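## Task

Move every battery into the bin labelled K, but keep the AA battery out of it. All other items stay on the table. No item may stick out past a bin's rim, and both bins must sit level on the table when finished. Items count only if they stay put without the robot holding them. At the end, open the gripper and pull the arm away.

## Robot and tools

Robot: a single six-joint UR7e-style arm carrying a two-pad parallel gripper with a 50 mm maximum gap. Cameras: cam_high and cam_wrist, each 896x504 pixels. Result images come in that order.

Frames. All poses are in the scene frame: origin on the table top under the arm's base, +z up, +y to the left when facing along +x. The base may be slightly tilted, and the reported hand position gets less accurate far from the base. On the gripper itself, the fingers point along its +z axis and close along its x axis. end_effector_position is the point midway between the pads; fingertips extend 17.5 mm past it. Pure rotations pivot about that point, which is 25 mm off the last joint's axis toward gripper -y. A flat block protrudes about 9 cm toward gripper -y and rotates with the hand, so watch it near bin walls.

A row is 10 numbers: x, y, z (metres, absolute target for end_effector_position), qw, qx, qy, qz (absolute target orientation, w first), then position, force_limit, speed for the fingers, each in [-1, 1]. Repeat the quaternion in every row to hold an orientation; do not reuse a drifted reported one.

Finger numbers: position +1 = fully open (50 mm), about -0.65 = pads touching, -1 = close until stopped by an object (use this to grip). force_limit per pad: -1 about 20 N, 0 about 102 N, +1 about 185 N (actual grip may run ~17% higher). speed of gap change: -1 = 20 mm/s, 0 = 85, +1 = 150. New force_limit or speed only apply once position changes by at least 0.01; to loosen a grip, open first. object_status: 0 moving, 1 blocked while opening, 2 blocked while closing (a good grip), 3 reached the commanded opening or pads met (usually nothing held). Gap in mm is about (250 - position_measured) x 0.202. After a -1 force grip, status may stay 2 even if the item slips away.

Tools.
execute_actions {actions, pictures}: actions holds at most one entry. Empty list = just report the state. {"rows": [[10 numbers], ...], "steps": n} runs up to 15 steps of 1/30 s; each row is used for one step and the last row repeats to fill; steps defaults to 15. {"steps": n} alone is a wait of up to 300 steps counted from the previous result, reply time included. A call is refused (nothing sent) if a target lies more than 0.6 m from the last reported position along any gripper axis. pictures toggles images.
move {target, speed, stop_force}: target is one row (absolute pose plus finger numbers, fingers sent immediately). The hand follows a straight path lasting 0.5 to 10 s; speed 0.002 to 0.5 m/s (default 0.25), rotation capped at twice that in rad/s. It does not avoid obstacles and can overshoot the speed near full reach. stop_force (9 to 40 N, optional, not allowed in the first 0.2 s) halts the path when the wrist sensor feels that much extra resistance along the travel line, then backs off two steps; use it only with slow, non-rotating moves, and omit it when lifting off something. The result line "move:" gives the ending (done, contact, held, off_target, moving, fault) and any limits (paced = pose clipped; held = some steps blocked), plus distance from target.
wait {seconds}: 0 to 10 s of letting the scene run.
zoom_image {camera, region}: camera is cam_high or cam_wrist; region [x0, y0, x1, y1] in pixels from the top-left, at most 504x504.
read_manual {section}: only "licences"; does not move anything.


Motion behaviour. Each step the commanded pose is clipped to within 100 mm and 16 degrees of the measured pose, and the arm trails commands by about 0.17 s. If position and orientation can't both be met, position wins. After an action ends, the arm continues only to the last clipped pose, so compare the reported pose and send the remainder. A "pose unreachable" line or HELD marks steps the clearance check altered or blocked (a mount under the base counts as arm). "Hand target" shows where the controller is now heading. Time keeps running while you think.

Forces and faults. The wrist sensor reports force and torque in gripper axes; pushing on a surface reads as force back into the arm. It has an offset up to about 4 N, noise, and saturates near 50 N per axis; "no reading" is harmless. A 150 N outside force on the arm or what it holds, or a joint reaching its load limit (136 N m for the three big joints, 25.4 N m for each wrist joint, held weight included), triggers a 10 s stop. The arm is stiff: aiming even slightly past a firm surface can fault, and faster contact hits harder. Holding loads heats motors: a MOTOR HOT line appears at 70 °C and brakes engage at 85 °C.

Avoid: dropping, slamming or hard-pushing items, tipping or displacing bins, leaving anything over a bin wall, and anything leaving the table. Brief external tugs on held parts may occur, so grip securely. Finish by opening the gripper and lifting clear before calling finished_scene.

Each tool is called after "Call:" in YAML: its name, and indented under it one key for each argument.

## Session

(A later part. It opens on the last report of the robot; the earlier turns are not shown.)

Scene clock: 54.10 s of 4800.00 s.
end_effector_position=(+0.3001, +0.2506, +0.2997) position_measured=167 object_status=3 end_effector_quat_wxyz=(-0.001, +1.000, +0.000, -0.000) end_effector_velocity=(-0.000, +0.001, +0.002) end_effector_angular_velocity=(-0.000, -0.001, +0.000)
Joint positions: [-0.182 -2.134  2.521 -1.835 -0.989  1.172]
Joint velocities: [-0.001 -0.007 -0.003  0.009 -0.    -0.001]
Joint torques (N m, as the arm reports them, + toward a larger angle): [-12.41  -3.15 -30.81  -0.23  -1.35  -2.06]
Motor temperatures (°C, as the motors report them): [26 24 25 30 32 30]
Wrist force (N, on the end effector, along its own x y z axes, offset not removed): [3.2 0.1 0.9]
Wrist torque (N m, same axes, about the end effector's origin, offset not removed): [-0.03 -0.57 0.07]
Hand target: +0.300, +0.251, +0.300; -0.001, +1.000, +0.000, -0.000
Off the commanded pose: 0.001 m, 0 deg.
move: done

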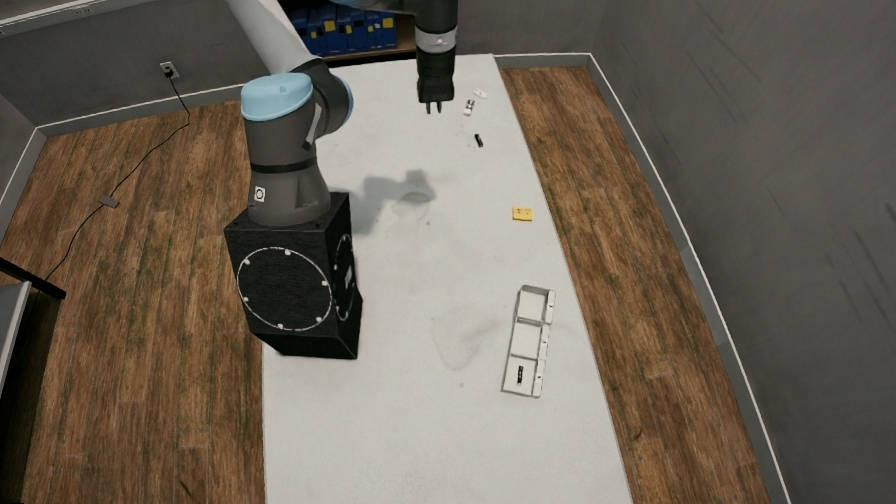

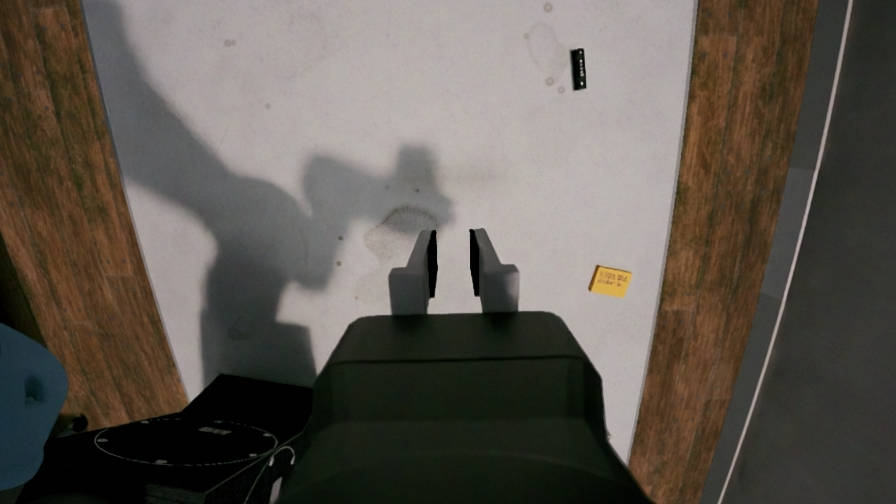

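Could be a flat battery; take a look.

Call:
move:
  target: [0.5,0.6,0.13,0,1,0,0,1,-0.5,0]

Scene clock: 58.33 s of 4800.00 s.
end_effector_position=(+0.4998, +0.6000, +0.1303) position_measured=3 object_status=3 end_effector_quat_wxyz=(-0.000, +1.000, -0.000, -0.001) end_effector_velocity=(+0.002, +0.001, -0.001) end_effector_angular_velocity=(-0.000, -0.000, +0.000)
Joint positions: [ 0.694 -1.163  1.582 -2.394 -1.126  2.178]
Joint velocities: [ 0.001  0.004 -0.007  0.003 -0.001  0.001]
Joint torques (N m, as the arm reports them, + toward a larger angle): [ -1.65 -37.35 -26.34  -0.21  -1.33   1.66]
Motor temperatures (°C, as the motors report them): [26 24 25 30 32 30]
Wrist force (N, on the end effector, along its own x y z axes, offset not removed): [1.3 -5.2 0.5]
Wrist torque (N m, same axes, about the end effector's origin, offset not removed): [-0.82 -0.10 -0.01]
Hand target: +0.500, +0.600, +0.130; -0.000, +1.000, -0.000, -0.001
Off the commanded pose: 0.000 m, 0 deg.
move: done

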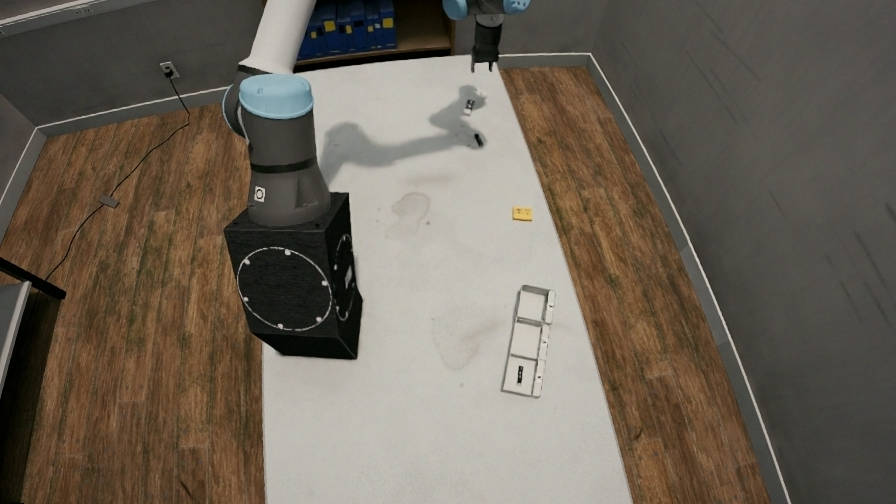

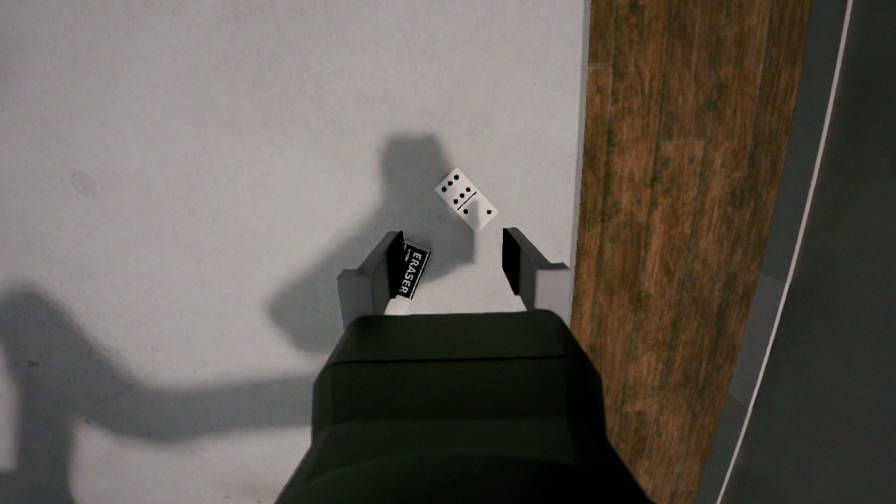

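Call:
finished_scene:
  scene: 2

The scene is finished: the task was done.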